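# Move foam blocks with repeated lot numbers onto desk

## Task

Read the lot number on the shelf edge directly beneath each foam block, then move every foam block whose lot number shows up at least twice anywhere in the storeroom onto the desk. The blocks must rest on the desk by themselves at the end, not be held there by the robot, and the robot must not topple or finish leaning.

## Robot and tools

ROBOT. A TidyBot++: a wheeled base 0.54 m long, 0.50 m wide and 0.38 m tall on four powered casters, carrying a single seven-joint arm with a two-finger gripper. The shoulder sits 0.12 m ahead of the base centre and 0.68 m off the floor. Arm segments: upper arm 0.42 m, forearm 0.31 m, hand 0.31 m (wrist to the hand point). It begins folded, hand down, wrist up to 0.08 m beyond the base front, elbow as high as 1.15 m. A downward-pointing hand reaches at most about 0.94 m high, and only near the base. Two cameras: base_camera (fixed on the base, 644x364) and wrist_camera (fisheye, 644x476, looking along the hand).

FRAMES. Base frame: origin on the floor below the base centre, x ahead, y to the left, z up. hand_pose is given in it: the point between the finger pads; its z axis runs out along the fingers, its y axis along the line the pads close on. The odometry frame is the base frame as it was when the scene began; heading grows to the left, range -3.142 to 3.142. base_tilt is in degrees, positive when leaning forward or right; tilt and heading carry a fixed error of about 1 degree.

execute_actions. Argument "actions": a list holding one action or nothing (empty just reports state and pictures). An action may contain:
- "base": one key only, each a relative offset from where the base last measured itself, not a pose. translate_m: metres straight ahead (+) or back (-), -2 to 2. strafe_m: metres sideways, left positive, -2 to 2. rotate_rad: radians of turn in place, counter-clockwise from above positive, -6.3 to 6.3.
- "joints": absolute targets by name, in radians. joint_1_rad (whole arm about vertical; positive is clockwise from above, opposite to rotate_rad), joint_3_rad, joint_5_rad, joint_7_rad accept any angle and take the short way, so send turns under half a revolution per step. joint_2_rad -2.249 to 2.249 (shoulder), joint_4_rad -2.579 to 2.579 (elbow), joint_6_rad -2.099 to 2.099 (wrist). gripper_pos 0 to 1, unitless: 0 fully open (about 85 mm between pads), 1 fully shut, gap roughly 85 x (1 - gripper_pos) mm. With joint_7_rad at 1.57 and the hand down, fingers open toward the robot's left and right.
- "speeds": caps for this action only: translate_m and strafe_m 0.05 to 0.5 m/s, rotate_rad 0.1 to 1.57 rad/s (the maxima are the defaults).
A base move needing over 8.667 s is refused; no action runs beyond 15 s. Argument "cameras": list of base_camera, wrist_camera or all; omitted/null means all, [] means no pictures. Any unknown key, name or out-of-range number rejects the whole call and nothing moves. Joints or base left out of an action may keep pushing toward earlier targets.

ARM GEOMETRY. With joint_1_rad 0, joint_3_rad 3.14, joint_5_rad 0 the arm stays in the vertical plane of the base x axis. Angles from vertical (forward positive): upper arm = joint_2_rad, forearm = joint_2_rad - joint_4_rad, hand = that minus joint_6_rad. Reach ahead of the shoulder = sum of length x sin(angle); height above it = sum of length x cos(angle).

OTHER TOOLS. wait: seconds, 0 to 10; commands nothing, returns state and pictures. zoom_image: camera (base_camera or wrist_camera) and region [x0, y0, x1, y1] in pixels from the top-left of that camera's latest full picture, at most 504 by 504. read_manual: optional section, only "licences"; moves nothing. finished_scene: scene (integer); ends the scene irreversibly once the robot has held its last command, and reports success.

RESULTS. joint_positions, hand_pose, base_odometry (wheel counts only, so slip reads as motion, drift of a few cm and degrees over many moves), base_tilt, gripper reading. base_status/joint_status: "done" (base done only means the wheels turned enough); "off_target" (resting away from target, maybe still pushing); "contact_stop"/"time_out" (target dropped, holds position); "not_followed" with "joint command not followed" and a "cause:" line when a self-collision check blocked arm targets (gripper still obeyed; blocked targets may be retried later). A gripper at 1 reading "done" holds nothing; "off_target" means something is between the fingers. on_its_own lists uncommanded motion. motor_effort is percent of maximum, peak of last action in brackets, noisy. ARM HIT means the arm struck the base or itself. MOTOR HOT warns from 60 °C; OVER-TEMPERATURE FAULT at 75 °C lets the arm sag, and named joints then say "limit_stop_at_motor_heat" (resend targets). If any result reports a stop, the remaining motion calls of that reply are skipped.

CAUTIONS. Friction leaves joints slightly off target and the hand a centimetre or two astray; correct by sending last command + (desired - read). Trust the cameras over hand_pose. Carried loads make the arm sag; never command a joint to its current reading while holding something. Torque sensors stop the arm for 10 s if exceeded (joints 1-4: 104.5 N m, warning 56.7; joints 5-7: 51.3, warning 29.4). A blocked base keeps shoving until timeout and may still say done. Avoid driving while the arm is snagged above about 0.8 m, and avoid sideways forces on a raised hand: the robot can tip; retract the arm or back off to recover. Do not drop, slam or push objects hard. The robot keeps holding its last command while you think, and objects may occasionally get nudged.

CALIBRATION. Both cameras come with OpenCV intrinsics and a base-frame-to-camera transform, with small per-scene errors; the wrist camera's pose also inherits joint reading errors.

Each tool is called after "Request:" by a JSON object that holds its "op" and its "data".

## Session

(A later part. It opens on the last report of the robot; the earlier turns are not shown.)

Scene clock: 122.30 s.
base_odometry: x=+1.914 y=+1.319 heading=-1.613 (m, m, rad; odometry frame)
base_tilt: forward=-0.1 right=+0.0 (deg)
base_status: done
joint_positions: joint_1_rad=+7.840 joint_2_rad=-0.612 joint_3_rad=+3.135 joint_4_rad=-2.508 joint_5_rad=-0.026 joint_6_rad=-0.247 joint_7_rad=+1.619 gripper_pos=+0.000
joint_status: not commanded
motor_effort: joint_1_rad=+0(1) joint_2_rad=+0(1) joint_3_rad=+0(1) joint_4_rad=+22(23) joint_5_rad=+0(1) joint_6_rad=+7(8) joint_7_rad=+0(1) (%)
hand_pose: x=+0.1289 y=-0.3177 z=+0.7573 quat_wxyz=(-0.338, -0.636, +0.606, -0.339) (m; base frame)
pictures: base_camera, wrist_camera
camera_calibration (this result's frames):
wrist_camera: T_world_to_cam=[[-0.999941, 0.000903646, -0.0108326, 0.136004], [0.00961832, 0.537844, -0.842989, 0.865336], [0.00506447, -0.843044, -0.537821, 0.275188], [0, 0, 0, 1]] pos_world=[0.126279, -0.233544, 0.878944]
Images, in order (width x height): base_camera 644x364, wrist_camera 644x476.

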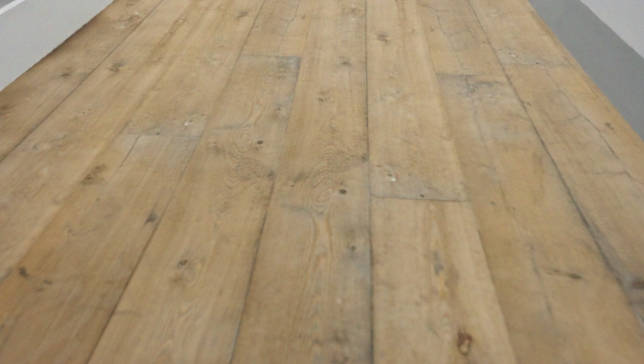

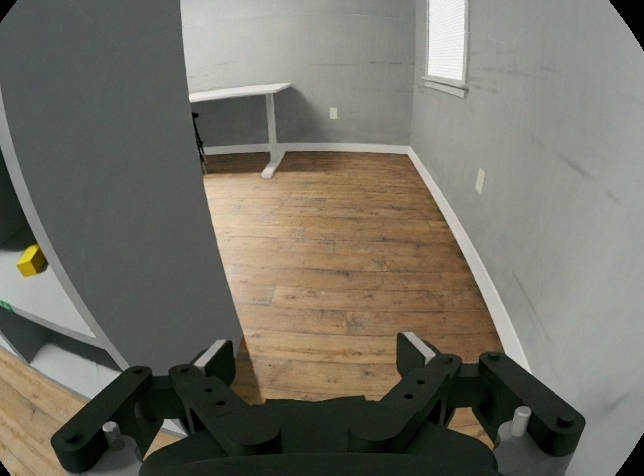

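Request:
{"op": "execute_actions", "data": {"actions": [{"base":{"translate_m":-0.15}}], "cameras": []}}

Request:
{"op": "execute_actions", "data": {"actions": [{"base":{"strafe_m":-1.8}}]}}

Request:
{"op": "execute_actions", "data": {"actions": [{"joints":{"joint_1_rad":0}}]}}

Scene clock: 127.37 s.
base_odometry: x=+1.921 y=+1.469 heading=-1.612 (m, m, rad; odometry frame)
base_tilt: forward=-0.1 right=+0.1 (deg)
base_status: done
joint_positions: joint_1_rad=+7.840 joint_2_rad=-0.612 joint_3_rad=+3.135 joint_4_rad=-2.508 joint_5_rad=-0.026 joint_6_rad=-0.247 joint_7_rad=+1.619 gripper_pos=+0.000
joint_status: not commanded
motor_effort: joint_1_rad=+0(0) joint_2_rad=+0(1) joint_3_rad=+1(2) joint_4_rad=+23(23) joint_5_rad=+0(0) joint_6_rad=+7(7) joint_7_rad=-1(0) (%)
hand_pose: x=+0.1289 y=-0.3177 z=+0.7573 quat_wxyz=(-0.338, -0.636, +0.606, -0.339) (m; base frame)
pictures: none
No camera images: the call's "cameras" was empty. Leave "cameras" out to get every camera's image.

Scene clock: 132.30 s.
base_odometry: x=+0.122 y=+1.545 heading=-1.612 (m, m, rad; odometry frame)
base_tilt: forward=+0.0 right=+0.0 (deg)
base_status: done
joint_positions: joint_1_rad=+7.840 joint_2_rad=-0.611 joint_3_rad=+3.135 joint_4_rad=-2.508 joint_5_rad=-0.026 joint_6_rad=-0.247 joint_7_rad=+1.619 gripper_pos=+0.000
joint_status: not commanded
motor_effort: joint_1_rad=+0(0) joint_2_rad=-1(3) joint_3_rad=+1(0) joint_4_rad=+22(23) joint_5_rad=+0(0) joint_6_rad=+7(8) joint_7_rad=-1(1) (%)
hand_pose: x=+0.1289 y=-0.3178 z=+0.7570 quat_wxyz=(-0.338, -0.636, +0.606, -0.338) (m; base frame)
pictures: base_camera, wrist_camera
camera_calibration (this result's frames):
wrist_camera: T_world_to_cam=[[-0.999941, 0.000913465, -0.010819, 0.135994], [0.0096076, 0.538606, -0.842503, 0.865006], [0.00505758, -0.842557, -0.538583, 0.275708], [0, 0, 0, 1]] pos_world=[0.126281, -0.233722, 0.878733]
Images, in order (width x height): base_camera 644x364, wrist_camera 644x476.

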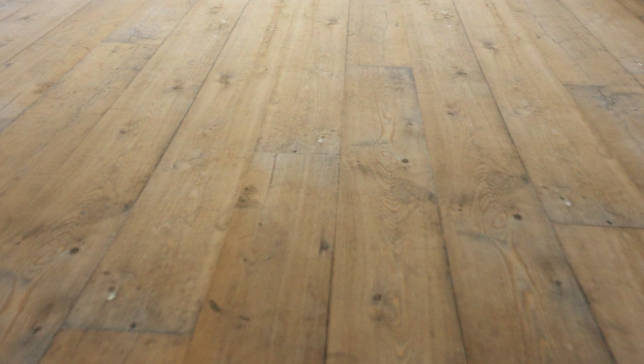

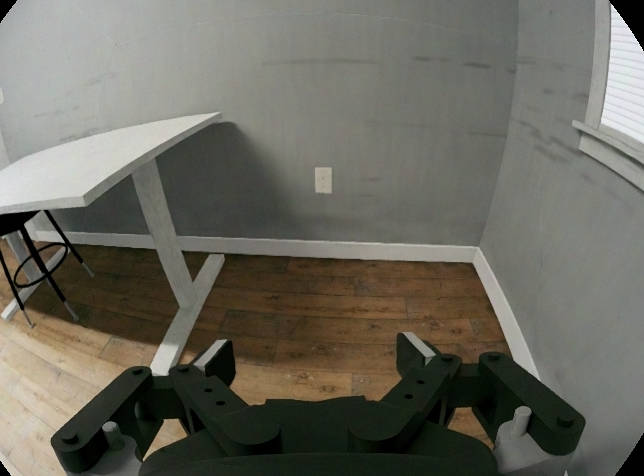

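Scene clock: 135.10 s.
base_odometry: x=+0.122 y=+1.545 heading=-1.612 (m, m, rad; odometry frame)
base_tilt: forward=-0.1 right=+0.1 (deg)
base_status: not commanded
joint_positions: joint_1_rad=+6.303 joint_2_rad=-0.611 joint_3_rad=+3.135 joint_4_rad=-2.508 joint_5_rad=-0.026 joint_6_rad=-0.247 joint_7_rad=+1.619 gripper_pos=+0.000
joint_status: all done
motor_effort: joint_1_rad=+0(0) joint_2_rad=+0(1) joint_3_rad=+1(0) joint_4_rad=+22(23) joint_5_rad=+0(0) joint_6_rad=+7(7) joint_7_rad=+0(1) (%)
hand_pose: x=+0.4369 y=-0.0009 z=+0.7570 quat_wxyz=(-0.008, -0.878, -0.006, -0.478) (m; base frame)
pictures: base_camera, wrist_camera
camera_calibration (this result's frames):
wrist_camera: T_world_to_cam=[[-0.0349133, -0.999332, -0.0108194, 0.0211564], [-0.537968, 0.0279163, -0.842503, 0.930167], [0.842242, -0.023594, -0.538583, 0.176083], [0, 0, 0, 1]] pos_world=[0.352834, -0.000670077, 0.878733]
Images, in order (width x height): base_camera 644x364, wrist_camera 644x476.

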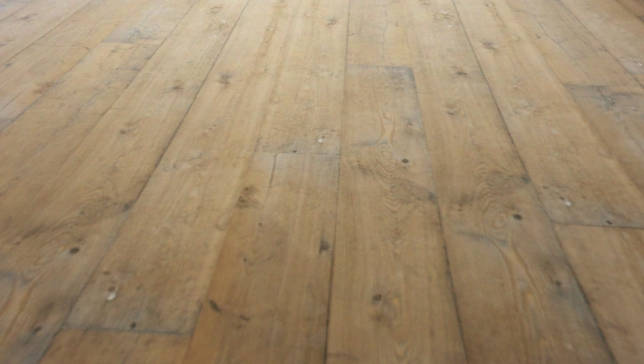

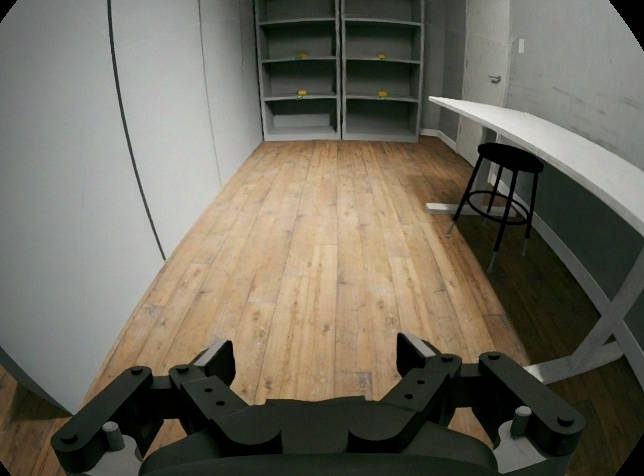

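Request:
{"op": "execute_actions", "data": {"actions": [{"base":{"strafe_m":0.2}}], "cameras": []}}

Request:
{"op": "execute_actions", "data": {"actions": [{"base":{"translate_m":2}}], "cameras": ["wrist_camera"]}}

Request:
{"op": "execute_actions", "data": {"actions": [{"base":{"translate_m":0.8}}]}}

Scene clock: 140.77 s.
base_odometry: x=+0.322 y=+1.537 heading=-1.612 (m, m, rad; odometry frame)
base_tilt: forward=+0.0 right=+0.1 (deg)
base_status: done
joint_positions: joint_1_rad=+6.303 joint_2_rad=-0.611 joint_3_rad=+3.135 joint_4_rad=-2.508 joint_5_rad=-0.026 joint_6_rad=-0.247 joint_7_rad=+1.619 gripper_pos=+0.000
joint_status: not commanded
motor_effort: joint_1_rad=+0(0) joint_2_rad=+0(2) joint_3_rad=+0(2) joint_4_rad=+22(23) joint_5_rad=+0(0) joint_6_rad=+7(8) joint_7_rad=+0(1) (%)
hand_pose: x=+0.4370 y=-0.0009 z=+0.7568 quat_wxyz=(-0.008, -0.878, -0.006, -0.478) (m; base frame)
pictures: none
No camera images: the call's "cameras" was empty. Leave "cameras" out to get every camera's image.

Scene clock: 146.10 s.
base_odometry: x=+0.240 y=-0.462 heading=-1.612 (m, m, rad; odometry frame)
base_tilt: forward=+0.0 right=+0.0 (deg)
base_status: done
joint_positions: joint_1_rad=+6.303 joint_2_rad=-0.610 joint_3_rad=+3.135 joint_4_rad=-2.508 joint_5_rad=-0.026 joint_6_rad=-0.247 joint_7_rad=+1.619 gripper_pos=+0.000
joint_status: not commanded
motor_effort: joint_1_rad=+0(0) joint_2_rad=+1(2) joint_3_rad=+1(1) joint_4_rad=+22(23) joint_5_rad=+0(0) joint_6_rad=+7(8) joint_7_rad=-1(1) (%)
hand_pose: x=+0.4370 y=-0.0009 z=+0.7567 quat_wxyz=(-0.008, -0.878, -0.006, -0.478) (m; base frame)
pictures: wrist_camera
camera_calibration (this result's frames):
wrist_camera: T_world_to_cam=[[-0.0349184, -0.999332, -0.0108043, 0.0211476], [-0.538832, 0.0279305, -0.84195, 0.929926], [0.841689, -0.0235778, -0.539447, 0.176724], [0, 0, 0, 1]] pos_world=[0.353065, -0.000673103, 0.878514]
Images, in order (width x height): wrist_camera 644x476.

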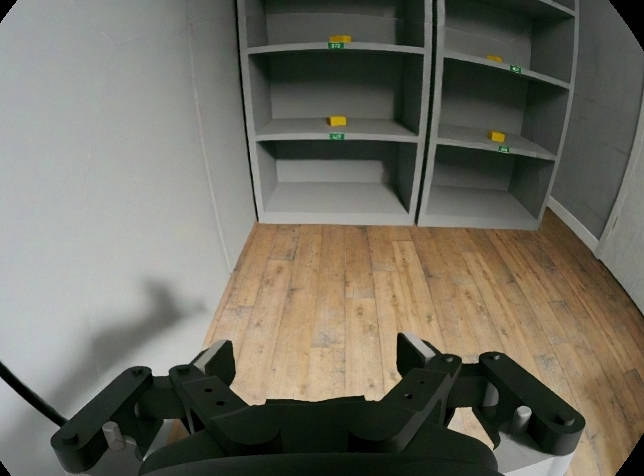

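Scene clock: 149.03 s.
base_odometry: x=+0.207 y=-1.261 heading=-1.612 (m, m, rad; odometry frame)
base_tilt: forward=+0.0 right=+0.1 (deg)
base_status: done
joint_positions: joint_1_rad=+6.303 joint_2_rad=-0.610 joint_3_rad=+3.135 joint_4_rad=-2.508 joint_5_rad=-0.026 joint_6_rad=-0.247 joint_7_rad=+1.619 gripper_pos=+0.000
joint_status: not commanded
motor_effort: joint_1_rad=+0(0) joint_2_rad=+0(2) joint_3_rad=+1(1) joint_4_rad=+22(23) joint_5_rad=+0(0) joint_6_rad=+7(8) joint_7_rad=+0(1) (%)
hand_pose: x=+0.4370 y=-0.0009 z=+0.7566 quat_wxyz=(-0.008, -0.878, -0.006, -0.478) (m; base frame)
pictures: base_camera, wrist_camera
camera_calibration (this result's frames):
wrist_camera: T_world_to_cam=[[-0.0349219, -0.999332, -0.0107993, 0.0211445], [-0.539109, 0.0279359, -0.841773, 0.929838], [0.841512, -0.0235743, -0.539724, 0.176934], [0, 0, 0, 1]] pos_world=[0.35313, -0.000674381, 0.878437]
Images, in order (width x height): base_camera 644x364, wrist_camera 644x476.

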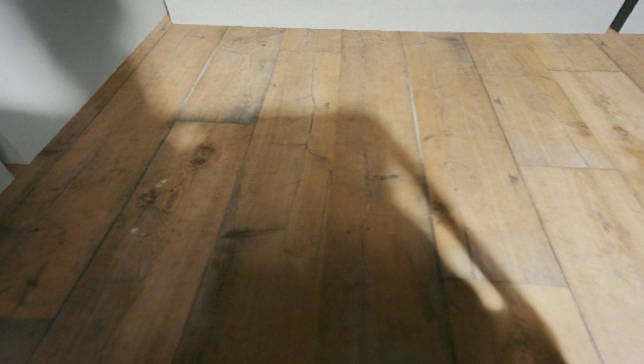

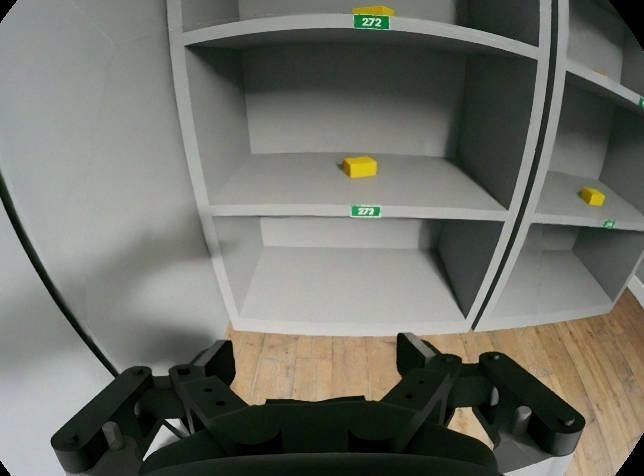

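Request:
{"op": "execute_actions", "data": {"actions": [{"base":{"strafe_m":-0.2},"joints":{"joint_2_rad":0.8,"joint_4_rad":-1.57,"joint_6_rad":0.37,"joint_7_rad":1.57}}]}}

Request:
{"op": "execute_actions", "data": {"actions": [{"base":{"translate_m":0.15}}]}}

Scene clock: 159.13 s.
base_odometry: x=+0.007 y=-1.253 heading=-1.611 (m, m, rad; odometry frame)
base_tilt: forward=+0.0 right=+0.1 (deg)
base_status: done
joint_positions: joint_1_rad=+6.302 joint_2_rad=+0.788 joint_3_rad=+3.135 joint_4_rad=-1.594 joint_5_rad=-0.026 joint_6_rad=+0.348 joint_7_rad=+1.607 gripper_pos=+0.000
joint_status: all done
motor_effort: joint_1_rad=+0(1) joint_2_rad=-44(46) joint_3_rad=-1(1) joint_4_rad=+18(23) joint_5_rad=-1(0) joint_6_rad=+8(7) joint_7_rad=-1(0) (%)
hand_pose: x=+0.9121 y=-0.0120 z=+0.6117 quat_wxyz=(-0.008, -0.851, +0.004, -0.526) (m; base frame)
pictures: base_camera, wrist_camera
camera_calibration (this result's frames):
wrist_camera: T_world_to_cam=[[-0.051222, -0.998377, -0.0249111, 0.0486327], [-0.441789, 0.0450225, -0.895988, 1.00887], [0.895655, -0.0348889, -0.443378, -0.409767], [0, 0, 0, 1]] pos_world=[0.815208, -0.0111643, 0.723463]
Images, in order (width x height): base_camera 644x364, wrist_camera 644x476.

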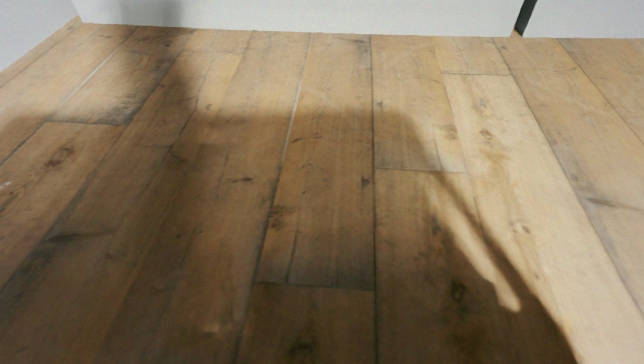

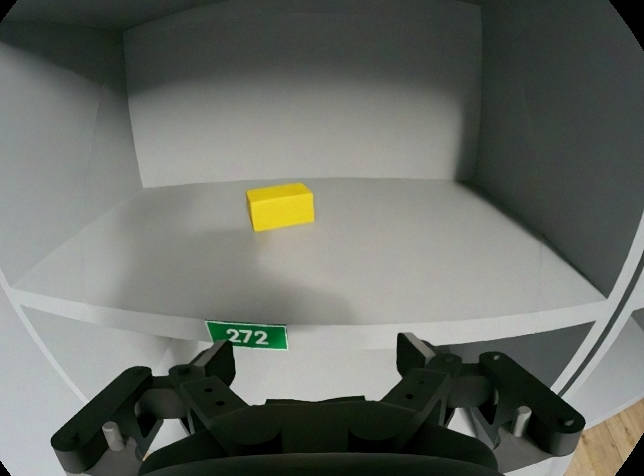

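Scene clock: 160.57 s.
base_odometry: x=+0.001 y=-1.403 heading=-1.612 (m, m, rad; odometry frame)
base_tilt: forward=+0.0 right=+0.1 (deg)
base_status: done
joint_positions: joint_1_rad=+6.302 joint_2_rad=+0.789 joint_3_rad=+3.135 joint_4_rad=-1.586 joint_5_rad=-0.026 joint_6_rad=+0.351 joint_7_rad=+1.607 gripper_pos=+0.000
joint_status: not commanded
motor_effort: joint_1_rad=+0(1) joint_2_rad=-45(47) joint_3_rad=+0(1) joint_4_rad=+18(20) joint_5_rad=+0(0) joint_6_rad=+8(9) joint_7_rad=-1(0) (%)
hand_pose: x=+0.9152 y=-0.0120 z=+0.6154 quat_wxyz=(-0.009, -0.848, +0.004, -0.530) (m; base frame)
pictures: base_camera, wrist_camera
camera_calibration (this result's frames):
wrist_camera: T_world_to_cam=[[-0.0510057, -0.99838, -0.0252147, 0.0488523], [-0.433247, 0.0448679, -0.900158, 1.00833], [0.899831, -0.034989, -0.434833, -0.419967], [0, 0, 0, 1]] pos_world=[0.817246, -0.0111627, 0.726271]
Images, in order (width x height): base_camera 644x364, wrist_camera 644x476.

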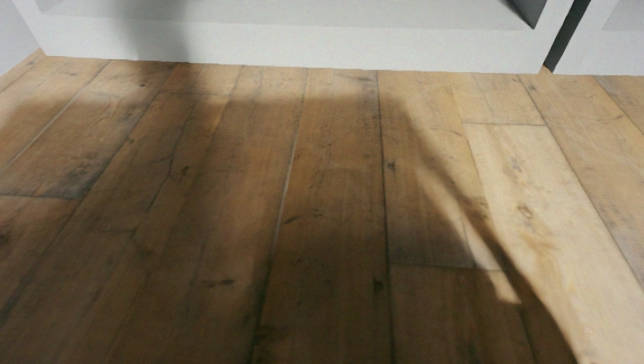

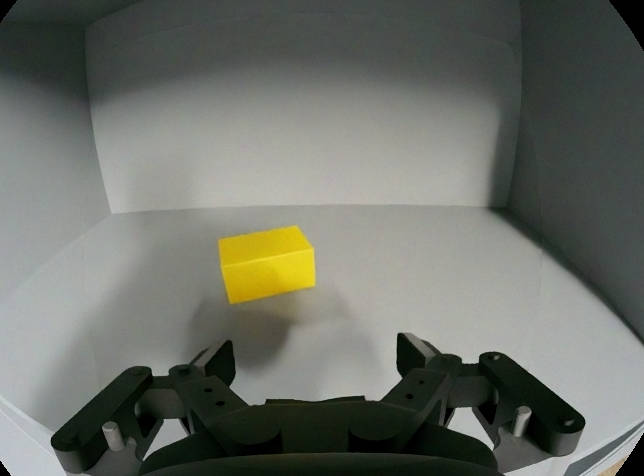

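Request:
{"op": "execute_actions", "data": {"actions": [{"base":{"translate_m":-0.15}}], "cameras": []}}

Request:
{"op": "execute_actions", "data": {"actions": [{"base":{"strafe_m":-0.1},"joints":{"joint_2_rad":0.97,"joint_4_rad":-0.6,"joint_6_rad":-1.57,"joint_7_rad":0.3}}]}}

Scene clock: 176.23 s.
base_odometry: x=+0.007 y=-1.253 heading=-1.612 (m, m, rad; odometry frame)
base_tilt: forward=+0.0 right=+0.1 (deg)
base_status: done
joint_positions: joint_1_rad=+6.299 joint_2_rad=+0.789 joint_3_rad=+3.135 joint_4_rad=-1.585 joint_5_rad=-0.026 joint_6_rad=+0.351 joint_7_rad=+1.607 gripper_pos=+0.000
joint_status: not commanded
motor_effort: joint_1_rad=+0(3) joint_2_rad=-44(48) joint_3_rad=+0(2) joint_4_rad=+18(20) joint_5_rad=-1(0) joint_6_rad=+8(9) joint_7_rad=-1(0) (%)
hand_pose: x=+0.9157 y=-0.0100 z=+0.6160 quat_wxyz=(-0.008, -0.848, +0.003, -0.530) (m; base frame)
pictures: none
No camera images: the call's "cameras" was empty. Leave "cameras" out to get every camera's image.

Scene clock: 178.73 s.
base_odometry: x=-0.093 y=-1.249 heading=-1.612 (m, m, rad; odometry frame)
base_tilt: forward=+0.0 right=+0.1 (deg)
base_status: done
joint_positions: joint_1_rad=+6.295 joint_2_rad=+0.945 joint_3_rad=+3.136 joint_4_rad=-0.621 joint_5_rad=-0.026 joint_6_rad=-1.552 joint_7_rad=+0.333 gripper_pos=+0.000
joint_status: all done
motor_effort: joint_1_rad=+0(5) joint_2_rad=-49(50) joint_3_rad=-1(2) joint_4_rad=+19(20) joint_5_rad=+0(0) joint_6_rad=+1(8) joint_7_rad=-1(0) (%)
hand_pose: x=+0.7817 y=+0.0044 z=+0.6191 quat_wxyz=(+0.019, -0.812, +0.583, -0.001) (m; base frame)
pictures: base_camera, wrist_camera
camera_calibration (this result's frames):
wrist_camera: T_world_to_cam=[[-0.961309, -0.275023, -0.0157131, 0.761014], [-0.275286, 0.961191, 0.0181288, 0.257012], [0.0101175, 0.0217529, -0.999712, 0.747285], [0, 0, 0, 1]] pos_world=[0.79476, -0.0539966, 0.754369]
Images, in order (width x height): base_camera 644x364, wrist_camera 644x476.

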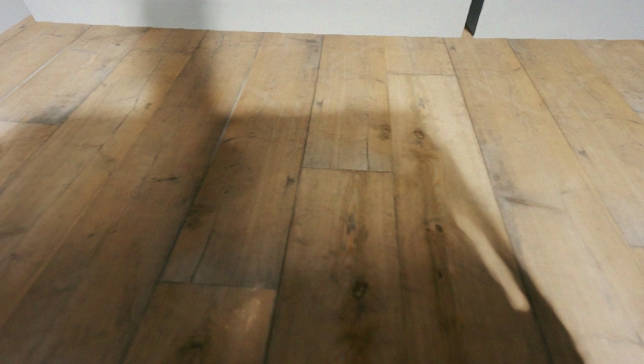

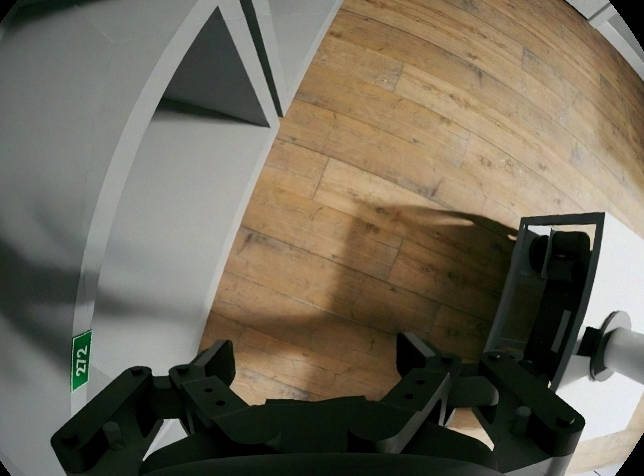

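Request:
{"op": "execute_actions", "data": {"actions": [{"base":{"strafe_m":0.23}}], "cameras": []}}

Request:
{"op": "execute_actions", "data": {"actions": [{"base":{"translate_m":0.2},"speeds":{"translate_m":0.15}}], "cameras": ["wrist_camera"]}}

Request:
{"op": "execute_actions", "data": {"actions": [{"base":{"translate_m":0.2},"speeds":{"translate_m":0.1}}], "cameras": ["wrist_camera"]}}

Scene clock: 185.63 s.
base_odometry: x=+0.137 y=-1.258 heading=-1.612 (m, m, rad; odometry frame)
base_tilt: forward=+0.0 right=+0.0 (deg)
base_status: done
joint_positions: joint_1_rad=+6.279 joint_2_rad=+0.951 joint_3_rad=+3.136 joint_4_rad=-0.619 joint_5_rad=-0.026 joint_6_rad=-1.554 joint_7_rad=+0.333 gripper_pos=+0.000
joint_status: not commanded
motor_effort: joint_1_rad=+1(7) joint_2_rad=-49(51) joint_3_rad=+0(2) joint_4_rad=+18(19) joint_5_rad=+0(1) joint_6_rad=+0(0) joint_7_rad=-1(1) (%)
hand_pose: x=+0.7814 y=+0.0146 z=+0.6159 quat_wxyz=(+0.018, -0.817, +0.577, +0.001) (m; base frame)
pictures: none
No camera images: the call's "cameras" was empty. Leave "cameras" out to get every camera's image.

Scene clock: 187.63 s.
base_odometry: x=+0.129 y=-1.458 heading=-1.612 (m, m, rad; odometry frame)
base_tilt: forward=+0.1 right=+0.1 (deg)
base_status: done
joint_positions: joint_1_rad=+6.279 joint_2_rad=+0.953 joint_3_rad=+3.136 joint_4_rad=-0.618 joint_5_rad=-0.026 joint_6_rad=-1.554 joint_7_rad=+0.333 gripper_pos=+0.000
joint_status: not commanded
motor_effort: joint_1_rad=+0(2) joint_2_rad=-50(51) joint_3_rad=-1(1) joint_4_rad=+19(20) joint_5_rad=+0(1) joint_6_rad=+0(1) joint_7_rad=-1(0) (%)
hand_pose: x=+0.7811 y=+0.0146 z=+0.6142 quat_wxyz=(+0.017, -0.817, +0.577, +0.003) (m; base frame)
pictures: wrist_camera
camera_calibration (this result's frames):
wrist_camera: T_world_to_cam=[[-0.957075, -0.289729, -0.00809879, 0.755457], [-0.289836, 0.956859, 0.0204046, 0.25726], [0.0018376, 0.0218761, -0.999759, 0.748709], [0, 0, 0, 1]] pos_world=[0.796216, -0.0436629, 0.749397]
Images, in order (width x height): wrist_camera 644x476.

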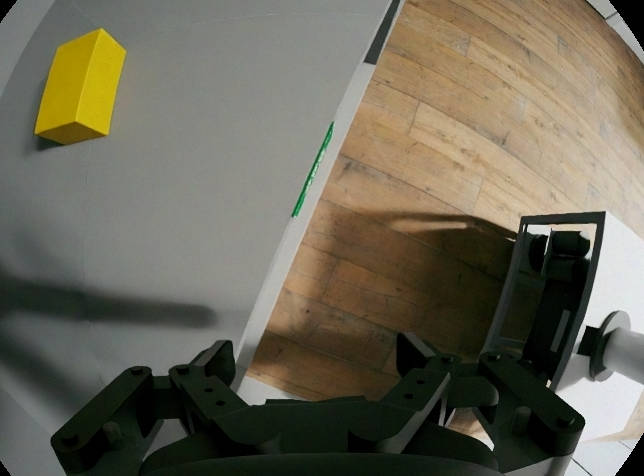

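Scene clock: 190.13 s.
base_odometry: x=+0.121 y=-1.658 heading=-1.611 (m, m, rad; odometry frame)
base_tilt: forward=+0.1 right=+0.1 (deg)
base_status: done
joint_positions: joint_1_rad=+6.279 joint_2_rad=+0.955 joint_3_rad=+3.136 joint_4_rad=-0.618 joint_5_rad=-0.026 joint_6_rad=-1.555 joint_7_rad=+0.333 gripper_pos=+0.000
joint_status: not commanded
motor_effort: joint_1_rad=+0(3) joint_2_rad=-49(51) joint_3_rad=-1(1) joint_4_rad=+19(19) joint_5_rad=+0(0) joint_6_rad=+0(0) joint_7_rad=-1(1) (%)
hand_pose: x=+0.7810 y=+0.0146 z=+0.6132 quat_wxyz=(+0.017, -0.817, +0.577, +0.003) (m; base frame)
pictures: wrist_camera
camera_calibration (this result's frames):
wrist_camera: T_world_to_cam=[[-0.957085, -0.289733, -0.00652317, 0.754388], [-0.289807, 0.956858, 0.0208749, 0.25694], [0.000193584, 0.0218696, -0.999761, 0.748957], [0, 0, 0, 1]] pos_world=[0.796331, -0.0436627, 0.748336]
Images, in order (width x height): wrist_camera 644x476.

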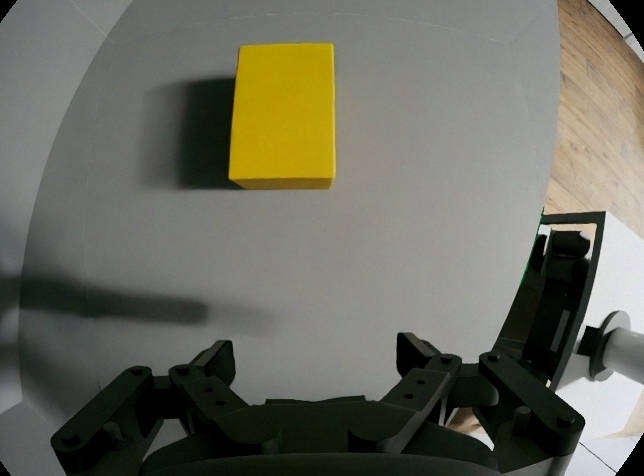

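Request:
{"op": "execute_actions", "data": {"actions": [{"base":{"strafe_m":-0.06},"joints":{"joint_2_rad":1.0,"joint_6_rad":-1.54}}], "cameras": []}}

Request:
{"op": "execute_actions", "data": {"actions": [{"base":{"translate_m":0.045}}], "cameras": ["wrist_camera"]}}

Request:
{"op": "execute_actions", "data": {"actions": [{"base":{"strafe_m":-0.04}}], "cameras": ["wrist_camera"]}}

Scene clock: 199.07 s.
base_odometry: x=+0.061 y=-1.656 heading=-1.611 (m, m, rad; odometry frame)
base_tilt: forward=+0.0 right=+0.0 (deg)
base_status: done
joint_positions: joint_1_rad=+6.289 joint_2_rad=+0.984 joint_3_rad=+3.136 joint_4_rad=-0.618 joint_5_rad=-0.026 joint_6_rad=-1.555 joint_7_rad=+0.333 gripper_pos=+0.000
joint_status: all done
motor_effort: joint_1_rad=+1(5) joint_2_rad=-49(50) joint_3_rad=-1(2) joint_4_rad=+18(19) joint_5_rad=+0(1) joint_6_rad=+0(1) joint_7_rad=-1(0) (%)
hand_pose: x=+0.7791 y=+0.0081 z=+0.5943 quat_wxyz=(+0.008, -0.814, +0.581, +0.015) (m; base frame)
pictures: none
No camera images: the call's "cameras" was empty. Leave "cameras" out to get every camera's image.

Scene clock: 200.00 s.
base_odometry: x=+0.059 y=-1.701 heading=-1.611 (m, m, rad; odometry frame)
base_tilt: forward=+0.1 right=+0.1 (deg)
base_status: done
joint_positions: joint_1_rad=+6.289 joint_2_rad=+0.986 joint_3_rad=+3.136 joint_4_rad=-0.617 joint_5_rad=-0.026 joint_6_rad=-1.554 joint_7_rad=+0.333 gripper_pos=+0.000
joint_status: not commanded
motor_effort: joint_1_rad=+0(2) joint_2_rad=-50(53) joint_3_rad=-1(1) joint_4_rad=+19(20) joint_5_rad=+0(0) joint_6_rad=+0(1) joint_7_rad=+0(1) (%)
hand_pose: x=+0.7791 y=+0.0081 z=+0.5928 quat_wxyz=(+0.008, -0.814, +0.581, +0.015) (m; base frame)
pictures: wrist_camera
camera_calibration (this result's frames):
wrist_camera: T_world_to_cam=[[-0.959659, -0.280291, 0.0221945, 0.735452], [-0.279611, 0.959662, 0.0294425, 0.249992], [-0.0295517, 0.0220489, -0.99932, 0.751658], [0, 0, 0, 1]] pos_world=[0.797896, -0.0503407, 0.727463]
Images, in order (width x height): wrist_camera 644x476.

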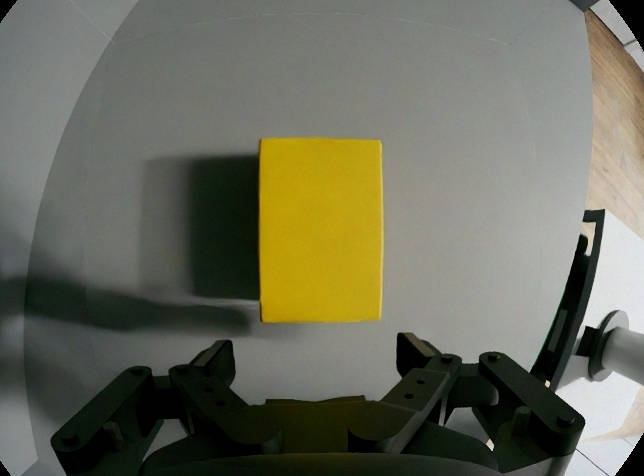

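Scene clock: 201.03 s.
base_odometry: x=+0.019 y=-1.700 heading=-1.611 (m, m, rad; odometry frame)
base_tilt: forward=-0.1 right=+0.0 (deg)
base_status: done
joint_positions: joint_1_rad=+6.292 joint_2_rad=+0.986 joint_3_rad=+3.136 joint_4_rad=-0.617 joint_5_rad=-0.026 joint_6_rad=-1.554 joint_7_rad=+0.333 gripper_pos=+0.000
joint_status: not commanded
motor_effort: joint_1_rad=+0(5) joint_2_rad=-49(51) joint_3_rad=-1(2) joint_4_rad=+18(19) joint_5_rad=+0(1) joint_6_rad=+0(0) joint_7_rad=-1(1) (%)
hand_pose: x=+0.7792 y=+0.0065 z=+0.5928 quat_wxyz=(+0.008, -0.813, +0.582, +0.015) (m; base frame)
pictures: wrist_camera
camera_calibration (this result's frames):
wrist_camera: T_world_to_cam=[[-0.960335, -0.277965, 0.0221933, 0.735534], [-0.277285, 0.960336, 0.029442, 0.249716], [-0.0294969, 0.0221203, -0.99932, 0.751651], [0, 0, 0, 1]] pos_world=[0.797772, -0.0519851, 0.727464]
Images, in order (width x height): wrist_camera 644x476.

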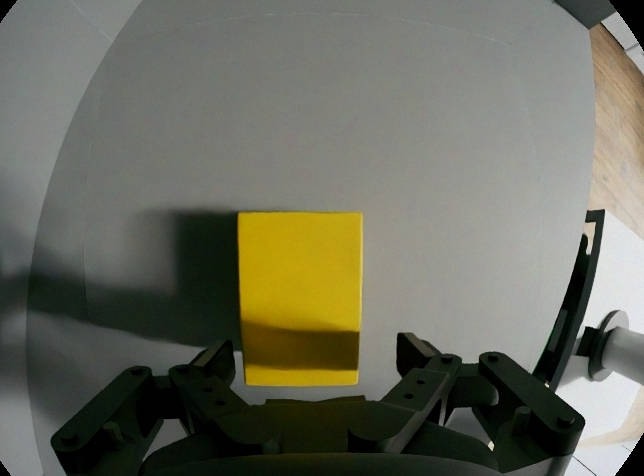

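Request:
{"op": "execute_actions", "data": {"actions": [{"base":{"translate_m":0.014}}], "cameras": []}}

Request:
{"op": "execute_actions", "data": {"actions": [{"base":{"strafe_m":-0.025},"joints":{"joint_2_rad":1.012}}], "cameras": ["wrist_camera"]}}

Request:
{"op": "execute_actions", "data": {"actions": [{"joints":{"gripper_pos":1}}], "cameras": ["wrist_camera"]}}

Scene clock: 204.77 s.
base_odometry: x=+0.018 y=-1.714 heading=-1.612 (m, m, rad; odometry frame)
base_tilt: forward=+0.0 right=+0.1 (deg)
base_status: done
joint_positions: joint_1_rad=+6.292 joint_2_rad=+0.988 joint_3_rad=+3.136 joint_4_rad=-0.616 joint_5_rad=-0.026 joint_6_rad=-1.554 joint_7_rad=+0.333 gripper_pos=+0.000
joint_status: not commanded
motor_effort: joint_1_rad=+0(3) joint_2_rad=-51(53) joint_3_rad=-1(1) joint_4_rad=+18(21) joint_5_rad=+0(1) joint_6_rad=+0(1) joint_7_rad=+0(1) (%)
hand_pose: x=+0.7792 y=+0.0065 z=+0.5917 quat_wxyz=(+0.008, -0.813, +0.582, +0.016) (m; base frame)
pictures: none
No camera images: the call's "cameras" was empty. Leave "cameras" out to get every camera's image.

Scene clock: 205.53 s.
base_odometry: x=-0.007 y=-1.713 heading=-1.611 (m, m, rad; odometry frame)
base_tilt: forward=+0.0 right=+0.1 (deg)
base_status: done
joint_positions: joint_1_rad=+6.292 joint_2_rad=+0.992 joint_3_rad=+3.136 joint_4_rad=-0.616 joint_5_rad=-0.026 joint_6_rad=-1.554 joint_7_rad=+0.333 gripper_pos=+0.000
joint_status: all done
motor_effort: joint_1_rad=-1(4) joint_2_rad=-49(50) joint_3_rad=-1(2) joint_4_rad=+18(19) joint_5_rad=+0(1) joint_6_rad=+0(0) joint_7_rad=-1(1) (%)
hand_pose: x=+0.7789 y=+0.0063 z=+0.5889 quat_wxyz=(+0.006, -0.813, +0.582, +0.018) (m; base frame)
pictures: wrist_camera
camera_calibration (this result's frames):
wrist_camera: T_world_to_cam=[[-0.960278, -0.277711, 0.0272528, 0.732286], [-0.276871, 0.960409, 0.0309509, 0.248702], [-0.0347693, 0.0221759, -0.999149, 0.751772], [0, 0, 0, 1]] pos_world=[0.798195, -0.0521622, 0.723478]
Images, in order (width x height): wrist_camera 644x476.

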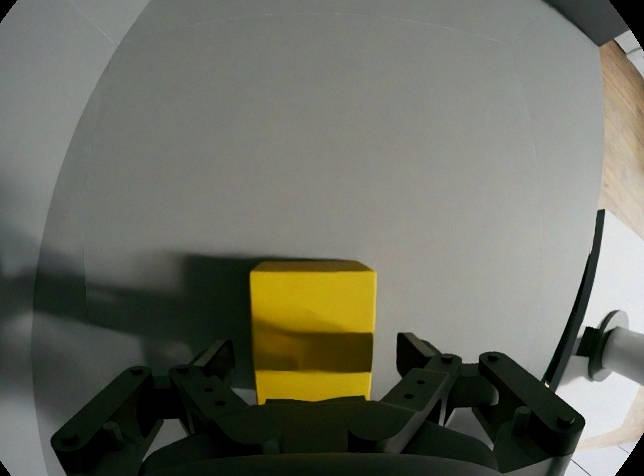

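Scene clock: 206.63 s.
base_odometry: x=-0.007 y=-1.713 heading=-1.611 (m, m, rad; odometry frame)
base_tilt: forward=+0.0 right=+0.0 (deg)
base_status: not commanded
joint_positions: joint_1_rad=+6.292 joint_2_rad=+0.991 joint_3_rad=+3.136 joint_4_rad=-0.613 joint_5_rad=-0.026 joint_6_rad=-1.554 joint_7_rad=+0.333 gripper_pos=+0.397
joint_status: gripper_pos off_target (ended at +0.397, target +1.000)
motor_effort: joint_1_rad=+0(1) joint_2_rad=-47(53) joint_3_rad=-1(1) joint_4_rad=+18(19) joint_5_rad=+0(1) joint_6_rad=+1(3) joint_7_rad=-1(1) (%)
hand_pose: x=+0.7801 y=+0.0063 z=+0.5907 quat_wxyz=(+0.008, -0.813, +0.582, +0.016) (m; base frame)
pictures: wrist_camera
camera_calibration (this result's frames):
wrist_camera: T_world_to_cam=[[-0.960398, -0.277694, 0.0228244, 0.736141], [-0.276994, 0.960414, 0.0296442, 0.249871], [-0.0301529, 0.022148, -0.9993, 0.750091], [0, 0, 0, 1]] pos_world=[0.798818, -0.0521711, 0.725356]
Images, in order (width x height): wrist_camera 644x476.

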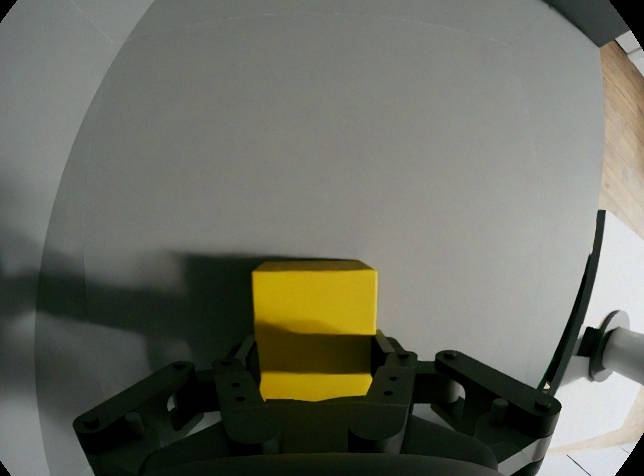

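Request:
{"op": "execute_actions", "data": {"actions": [{"joints":{"joint_2_rad":0.94}}], "cameras": []}}

Request:
{"op": "execute_actions", "data": {"actions": [{"base":{"translate_m":-0.6},"speeds":{"translate_m":0.25}}], "cameras": ["wrist_camera"]}}

Request:
{"op": "execute_actions", "data": {"actions": [{"joints":{"joint_2_rad":-0.3,"joint_4_rad":-1.9,"joint_6_rad":-0.5,"joint_7_rad":1.57},"base":{"translate_m":-0.7}}], "cameras": []}}

Request:
{"op": "execute_actions", "data": {"actions": [{"joints":{"joint_1_rad":1.57}}], "cameras": ["wrist_camera"]}}

Scene clock: 214.03 s.
base_odometry: x=-0.007 y=-1.713 heading=-1.611 (m, m, rad; odometry frame)
base_tilt: forward=+0.1 right=+0.1 (deg)
base_status: not commanded
joint_positions: joint_1_rad=+6.292 joint_2_rad=+0.958 joint_3_rad=+3.136 joint_4_rad=-0.613 joint_5_rad=-0.026 joint_6_rad=-1.554 joint_7_rad=+0.333 gripper_pos=+0.397
joint_status: all done
motor_effort: joint_1_rad=+0(0) joint_2_rad=-50(51) joint_3_rad=+0(1) joint_4_rad=+19(19) joint_5_rad=+0(1) joint_6_rad=+0(1) joint_7_rad=-1(1) (%)
hand_pose: x=+0.7828 y=+0.0063 z=+0.6125 quat_wxyz=(+0.017, -0.813, +0.582, +0.002) (m; base frame)
pictures: none
No camera images: the call's "cameras" was empty. Leave "cameras" out to get every camera's image.

Scene clock: 217.27 s.
base_odometry: x=+0.017 y=-1.113 heading=-1.611 (m, m, rad; odometry frame)
base_tilt: forward=+0.0 right=+0.1 (deg)
base_status: done
joint_positions: joint_1_rad=+6.292 joint_2_rad=+0.958 joint_3_rad=+3.136 joint_4_rad=-0.613 joint_5_rad=-0.026 joint_6_rad=-1.554 joint_7_rad=+0.333 gripper_pos=+0.397
joint_status: not commanded
motor_effort: joint_1_rad=+0(2) joint_2_rad=-49(53) joint_3_rad=-1(1) joint_4_rad=+18(20) joint_5_rad=-1(1) joint_6_rad=+1(0) joint_7_rad=-1(1) (%)
hand_pose: x=+0.7830 y=+0.0063 z=+0.6132 quat_wxyz=(+0.018, -0.813, +0.582, +0.002) (m; base frame)
pictures: wrist_camera
camera_calibration (this result's frames):
wrist_camera: T_world_to_cam=[[-0.960597, -0.277764, -0.0100671, 0.758705], [-0.277915, 0.960401, 0.0198394, 0.256697], [0.0041578, 0.0218555, -0.999752, 0.746], [0, 0, 0, 1]] pos_world=[0.797048, -0.0520955, 0.748361]
Images, in order (width x height): wrist_camera 644x476.

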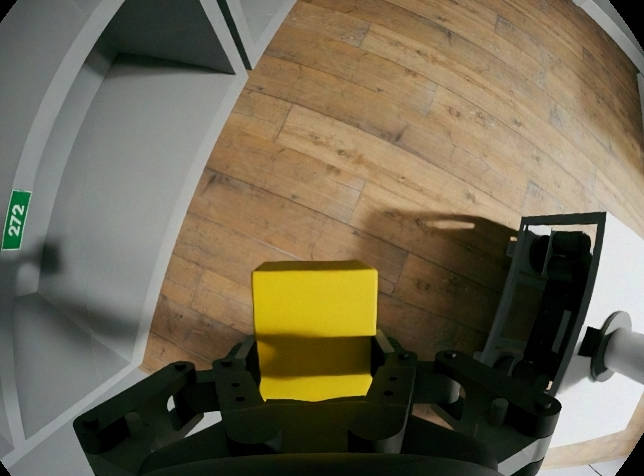

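Scene clock: 219.97 s.
base_odometry: x=+0.046 y=-0.414 heading=-1.612 (m, m, rad; odometry frame)
base_tilt: forward=-0.1 right=+0.2 (deg)
base_status: done
joint_positions: joint_1_rad=+6.292 joint_2_rad=-0.290 joint_3_rad=+3.136 joint_4_rad=-1.883 joint_5_rad=-0.026 joint_6_rad=-0.525 joint_7_rad=+1.536 gripper_pos=+0.397
joint_status: all done
motor_effort: joint_1_rad=+0(3) joint_2_rad=-13(52) joint_3_rad=+0(2) joint_4_rad=+24(24) joint_5_rad=+0(1) joint_6_rad=+8(8) joint_7_rad=-1(1) (%)
hand_pose: x=+0.5788 y=+0.0044 z=+0.9165 quat_wxyz=(+0.018, -0.871, +0.023, -0.490) (m; base frame)
pictures: none
No camera images: the call's "cameras" was empty. Leave "cameras" out to get every camera's image.

Scene clock: 222.77 s.
base_odometry: x=+0.046 y=-0.414 heading=-1.612 (m, m, rad; odometry frame)
base_tilt: forward=+0.0 right=+0.0 (deg)
base_status: not commanded
joint_positions: joint_1_rad=+7.834 joint_2_rad=-0.290 joint_3_rad=+3.136 joint_4_rad=-1.883 joint_5_rad=-0.026 joint_6_rad=-0.523 joint_7_rad=+1.536 gripper_pos=+0.397
joint_status: all done
motor_effort: joint_1_rad=-1(1) joint_2_rad=-13(13) joint_3_rad=+0(2) joint_4_rad=+24(25) joint_5_rad=+0(0) joint_6_rad=+8(8) joint_7_rad=-1(1) (%)
hand_pose: x=+0.1363 y=-0.4597 z=+0.9169 quat_wxyz=(-0.329, -0.608, +0.623, -0.365) (m; base frame)
pictures: wrist_camera
camera_calibration (this result's frames):
wrist_camera: T_world_to_cam=[[-0.9958, 0.0313689, -0.0860163, 0.227667], [0.0898641, 0.514725, -0.852633, 1.06351], [0.0175286, -0.856782, -0.515382, 0.212684], [0, 0, 0, 1]] pos_world=[0.127411, -0.372333, 1.03598]
Images, in order (width x height): wrist_camera 644x476.

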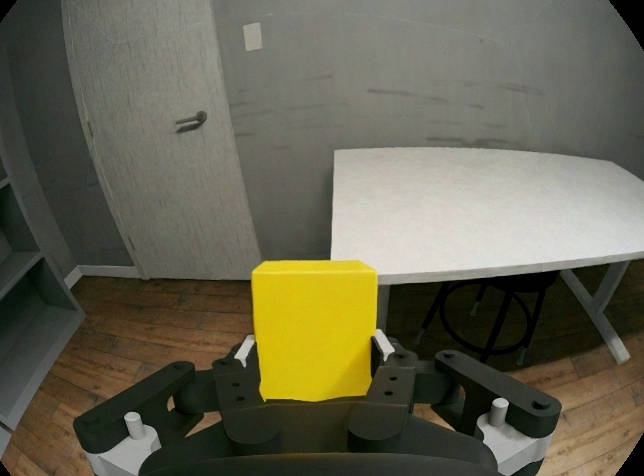

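Request:
{"op": "execute_actions", "data": {"actions": [{"joints":{"joint_2_rad":0.4,"joint_4_rad":-0.9,"joint_6_rad":-1.62},"base":{"translate_m":-0.5}}], "cameras": ["wrist_camera"]}}

Request:
{"op": "execute_actions", "data": {"actions": [{"base":{"strafe_m":-0.33},"speeds":{"strafe_m":0.2}}], "cameras": ["wrist_camera"]}}

Scene clock: 230.33 s.
base_odometry: x=+0.066 y=+0.086 heading=-1.612 (m, m, rad; odometry frame)
base_tilt: forward=+0.0 right=+0.1 (deg)
base_status: done
joint_positions: joint_1_rad=+7.844 joint_2_rad=+0.384 joint_3_rad=+3.136 joint_4_rad=-0.924 joint_5_rad=-0.026 joint_6_rad=-1.600 joint_7_rad=+1.536 gripper_pos=+0.397
joint_status: all done
motor_effort: joint_1_rad=+0(3) joint_2_rad=-34(34) joint_3_rad=-1(3) joint_4_rad=+19(25) joint_5_rad=-1(2) joint_6_rad=+2(8) joint_7_rad=-1(1) (%)
hand_pose: x=+0.1362 y=-0.5329 z=+0.8508 quat_wxyz=(-0.070, -0.696, +0.708, -0.094) (m; base frame)
pictures: wrist_camera
camera_calibration (this result's frames):
wrist_camera: T_world_to_cam=[[-0.997648, 0.0612881, -0.0306841, 0.19328], [0.066762, 0.970257, -0.232688, 0.763276], [0.0155104, -0.234189, -0.972067, 0.83645], [0, 0, 0, 1]] pos_world=[0.128894, -0.556532, 0.996621]
Images, in order (width x height): wrist_camera 644x476.

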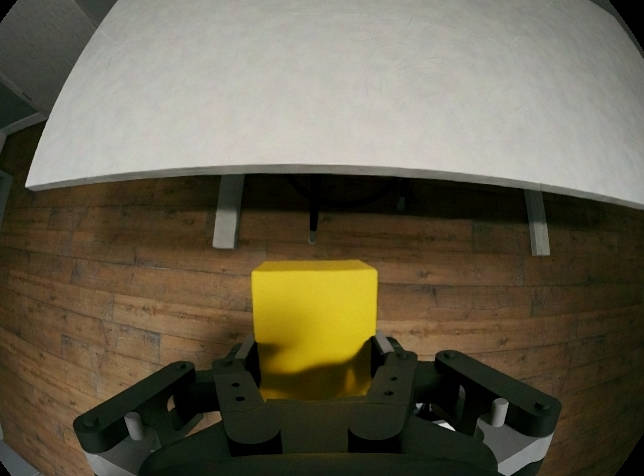

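Scene clock: 232.73 s.
base_odometry: x=-0.264 y=+0.100 heading=-1.612 (m, m, rad; odometry frame)
base_tilt: forward=+0.0 right=+0.1 (deg)
base_status: done
joint_positions: joint_1_rad=+7.844 joint_2_rad=+0.391 joint_3_rad=+3.136 joint_4_rad=-0.923 joint_5_rad=-0.026 joint_6_rad=-1.602 joint_7_rad=+1.536 gripper_pos=+0.397
joint_status: not commanded
motor_effort: joint_1_rad=+0(1) joint_2_rad=-34(36) joint_3_rad=+0(1) joint_4_rad=+20(21) joint_5_rad=-1(0) joint_6_rad=+2(3) joint_7_rad=-1(1) (%)
hand_pose: x=+0.1362 y=-0.5338 z=+0.8472 quat_wxyz=(-0.067, -0.697, +0.708, -0.091) (m; base frame)
pictures: wrist_camera
camera_calibration (this result's frames):
wrist_camera: T_world_to_cam=[[-0.997655, 0.06148, -0.0300671, 0.192809], [0.0666782, 0.972169, -0.224592, 0.75745], [0.0154224, -0.226071, -0.973989, 0.838734], [0, 0, 0, 1]] pos_world=[0.128916, -0.55861, 0.992832]
Images, in order (width x height): wrist_camera 644x476.

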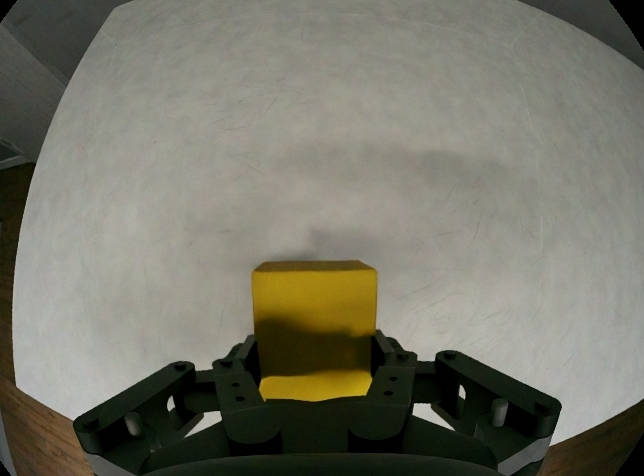

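Request:
{"op": "execute_actions", "data": {"actions": [{"joints":{"joint_2_rad":0.46,"joint_4_rad":-0.97}}], "cameras": ["wrist_camera"]}}

Request:
{"op": "execute_actions", "data": {"actions": [{"joints":{"joint_2_rad":0.51}}], "cameras": ["wrist_camera"]}}

Scene clock: 239.53 s.
base_odometry: x=-0.264 y=+0.100 heading=-1.612 (m, m, rad; odometry frame)
base_tilt: forward=+0.0 right=+0.1 (deg)
base_status: not commanded
joint_positions: joint_1_rad=+7.844 joint_2_rad=+0.453 joint_3_rad=+3.136 joint_4_rad=-0.957 joint_5_rad=-0.026 joint_6_rad=-1.602 joint_7_rad=+1.536 gripper_pos=+0.397
joint_status: all done
motor_effort: joint_1_rad=+0(0) joint_2_rad=-36(38) joint_3_rad=+0(0) joint_4_rad=+19(21) joint_5_rad=+0(1) joint_6_rad=+1(3) joint_7_rad=-1(1) (%)
hand_pose: x=+0.1362 y=-0.5343 z=+0.8019 quat_wxyz=(-0.034, -0.699, +0.712, -0.057) (m; base frame)
pictures: wrist_camera
camera_calibration (this result's frames):
wrist_camera: T_world_to_cam=[[-0.99769, 0.0639433, -0.0229143, 0.187054], [0.0664001, 0.989201, -0.130661, 0.681571], [0.0143119, -0.131881, -0.991162, 0.858759], [0, 0, 0, 1]] pos_world=[0.129075, -0.572917, 0.944511]
Images, in order (width x height): wrist_camera 644x476.

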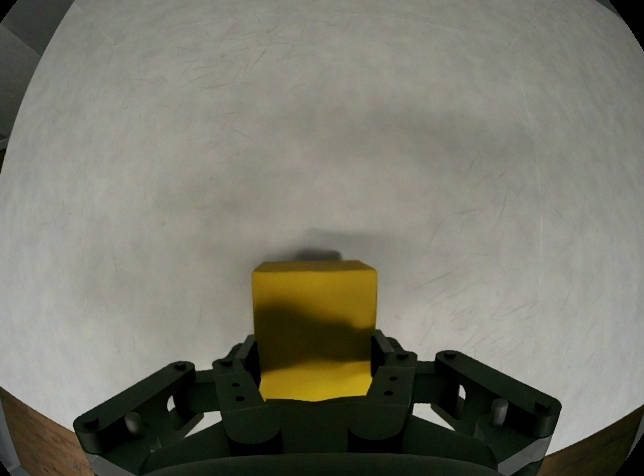

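Scene clock: 240.70 s.
base_odometry: x=-0.264 y=+0.100 heading=-1.612 (m, m, rad; odometry frame)
base_tilt: forward=+0.0 right=+0.1 (deg)
base_status: not commanded
joint_positions: joint_1_rad=+7.844 joint_2_rad=+0.492 joint_3_rad=+3.136 joint_4_rad=-0.956 joint_5_rad=-0.026 joint_6_rad=-1.603 joint_7_rad=+1.536 gripper_pos=+0.397
joint_status: all done
motor_effort: joint_1_rad=+0(1) joint_2_rad=-33(39) joint_3_rad=+0(0) joint_4_rad=+15(20) joint_5_rad=+0(1) joint_6_rad=-1(4) joint_7_rad=-1(1) (%)
hand_pose: x=+0.1362 y=-0.5388 z=+0.7812 quat_wxyz=(-0.021, -0.700, +0.713, -0.043) (m; base frame)
pictures: wrist_camera
camera_calibration (this result's frames):
wrist_camera: T_world_to_cam=[[-0.997699, 0.064758, -0.0200539, 0.185123], [0.0663459, 0.993492, -0.0925853, 0.655936], [0.0139277, -0.0937028, -0.995503, 0.861712], [0, 0, 0, 1]] pos_world=[0.129177, -0.58291, 0.922279]
Images, in order (width x height): wrist_camera 644x476.

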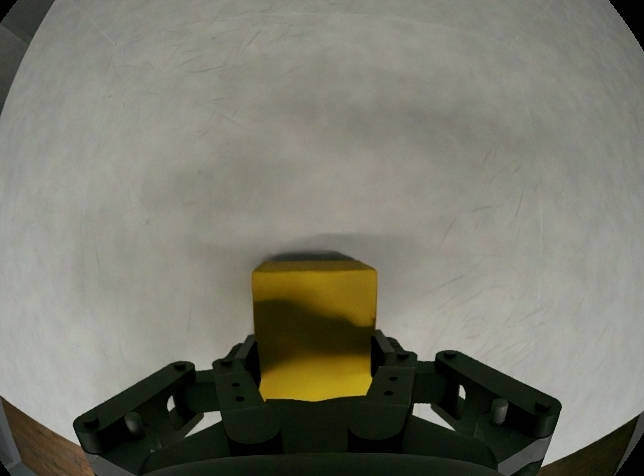

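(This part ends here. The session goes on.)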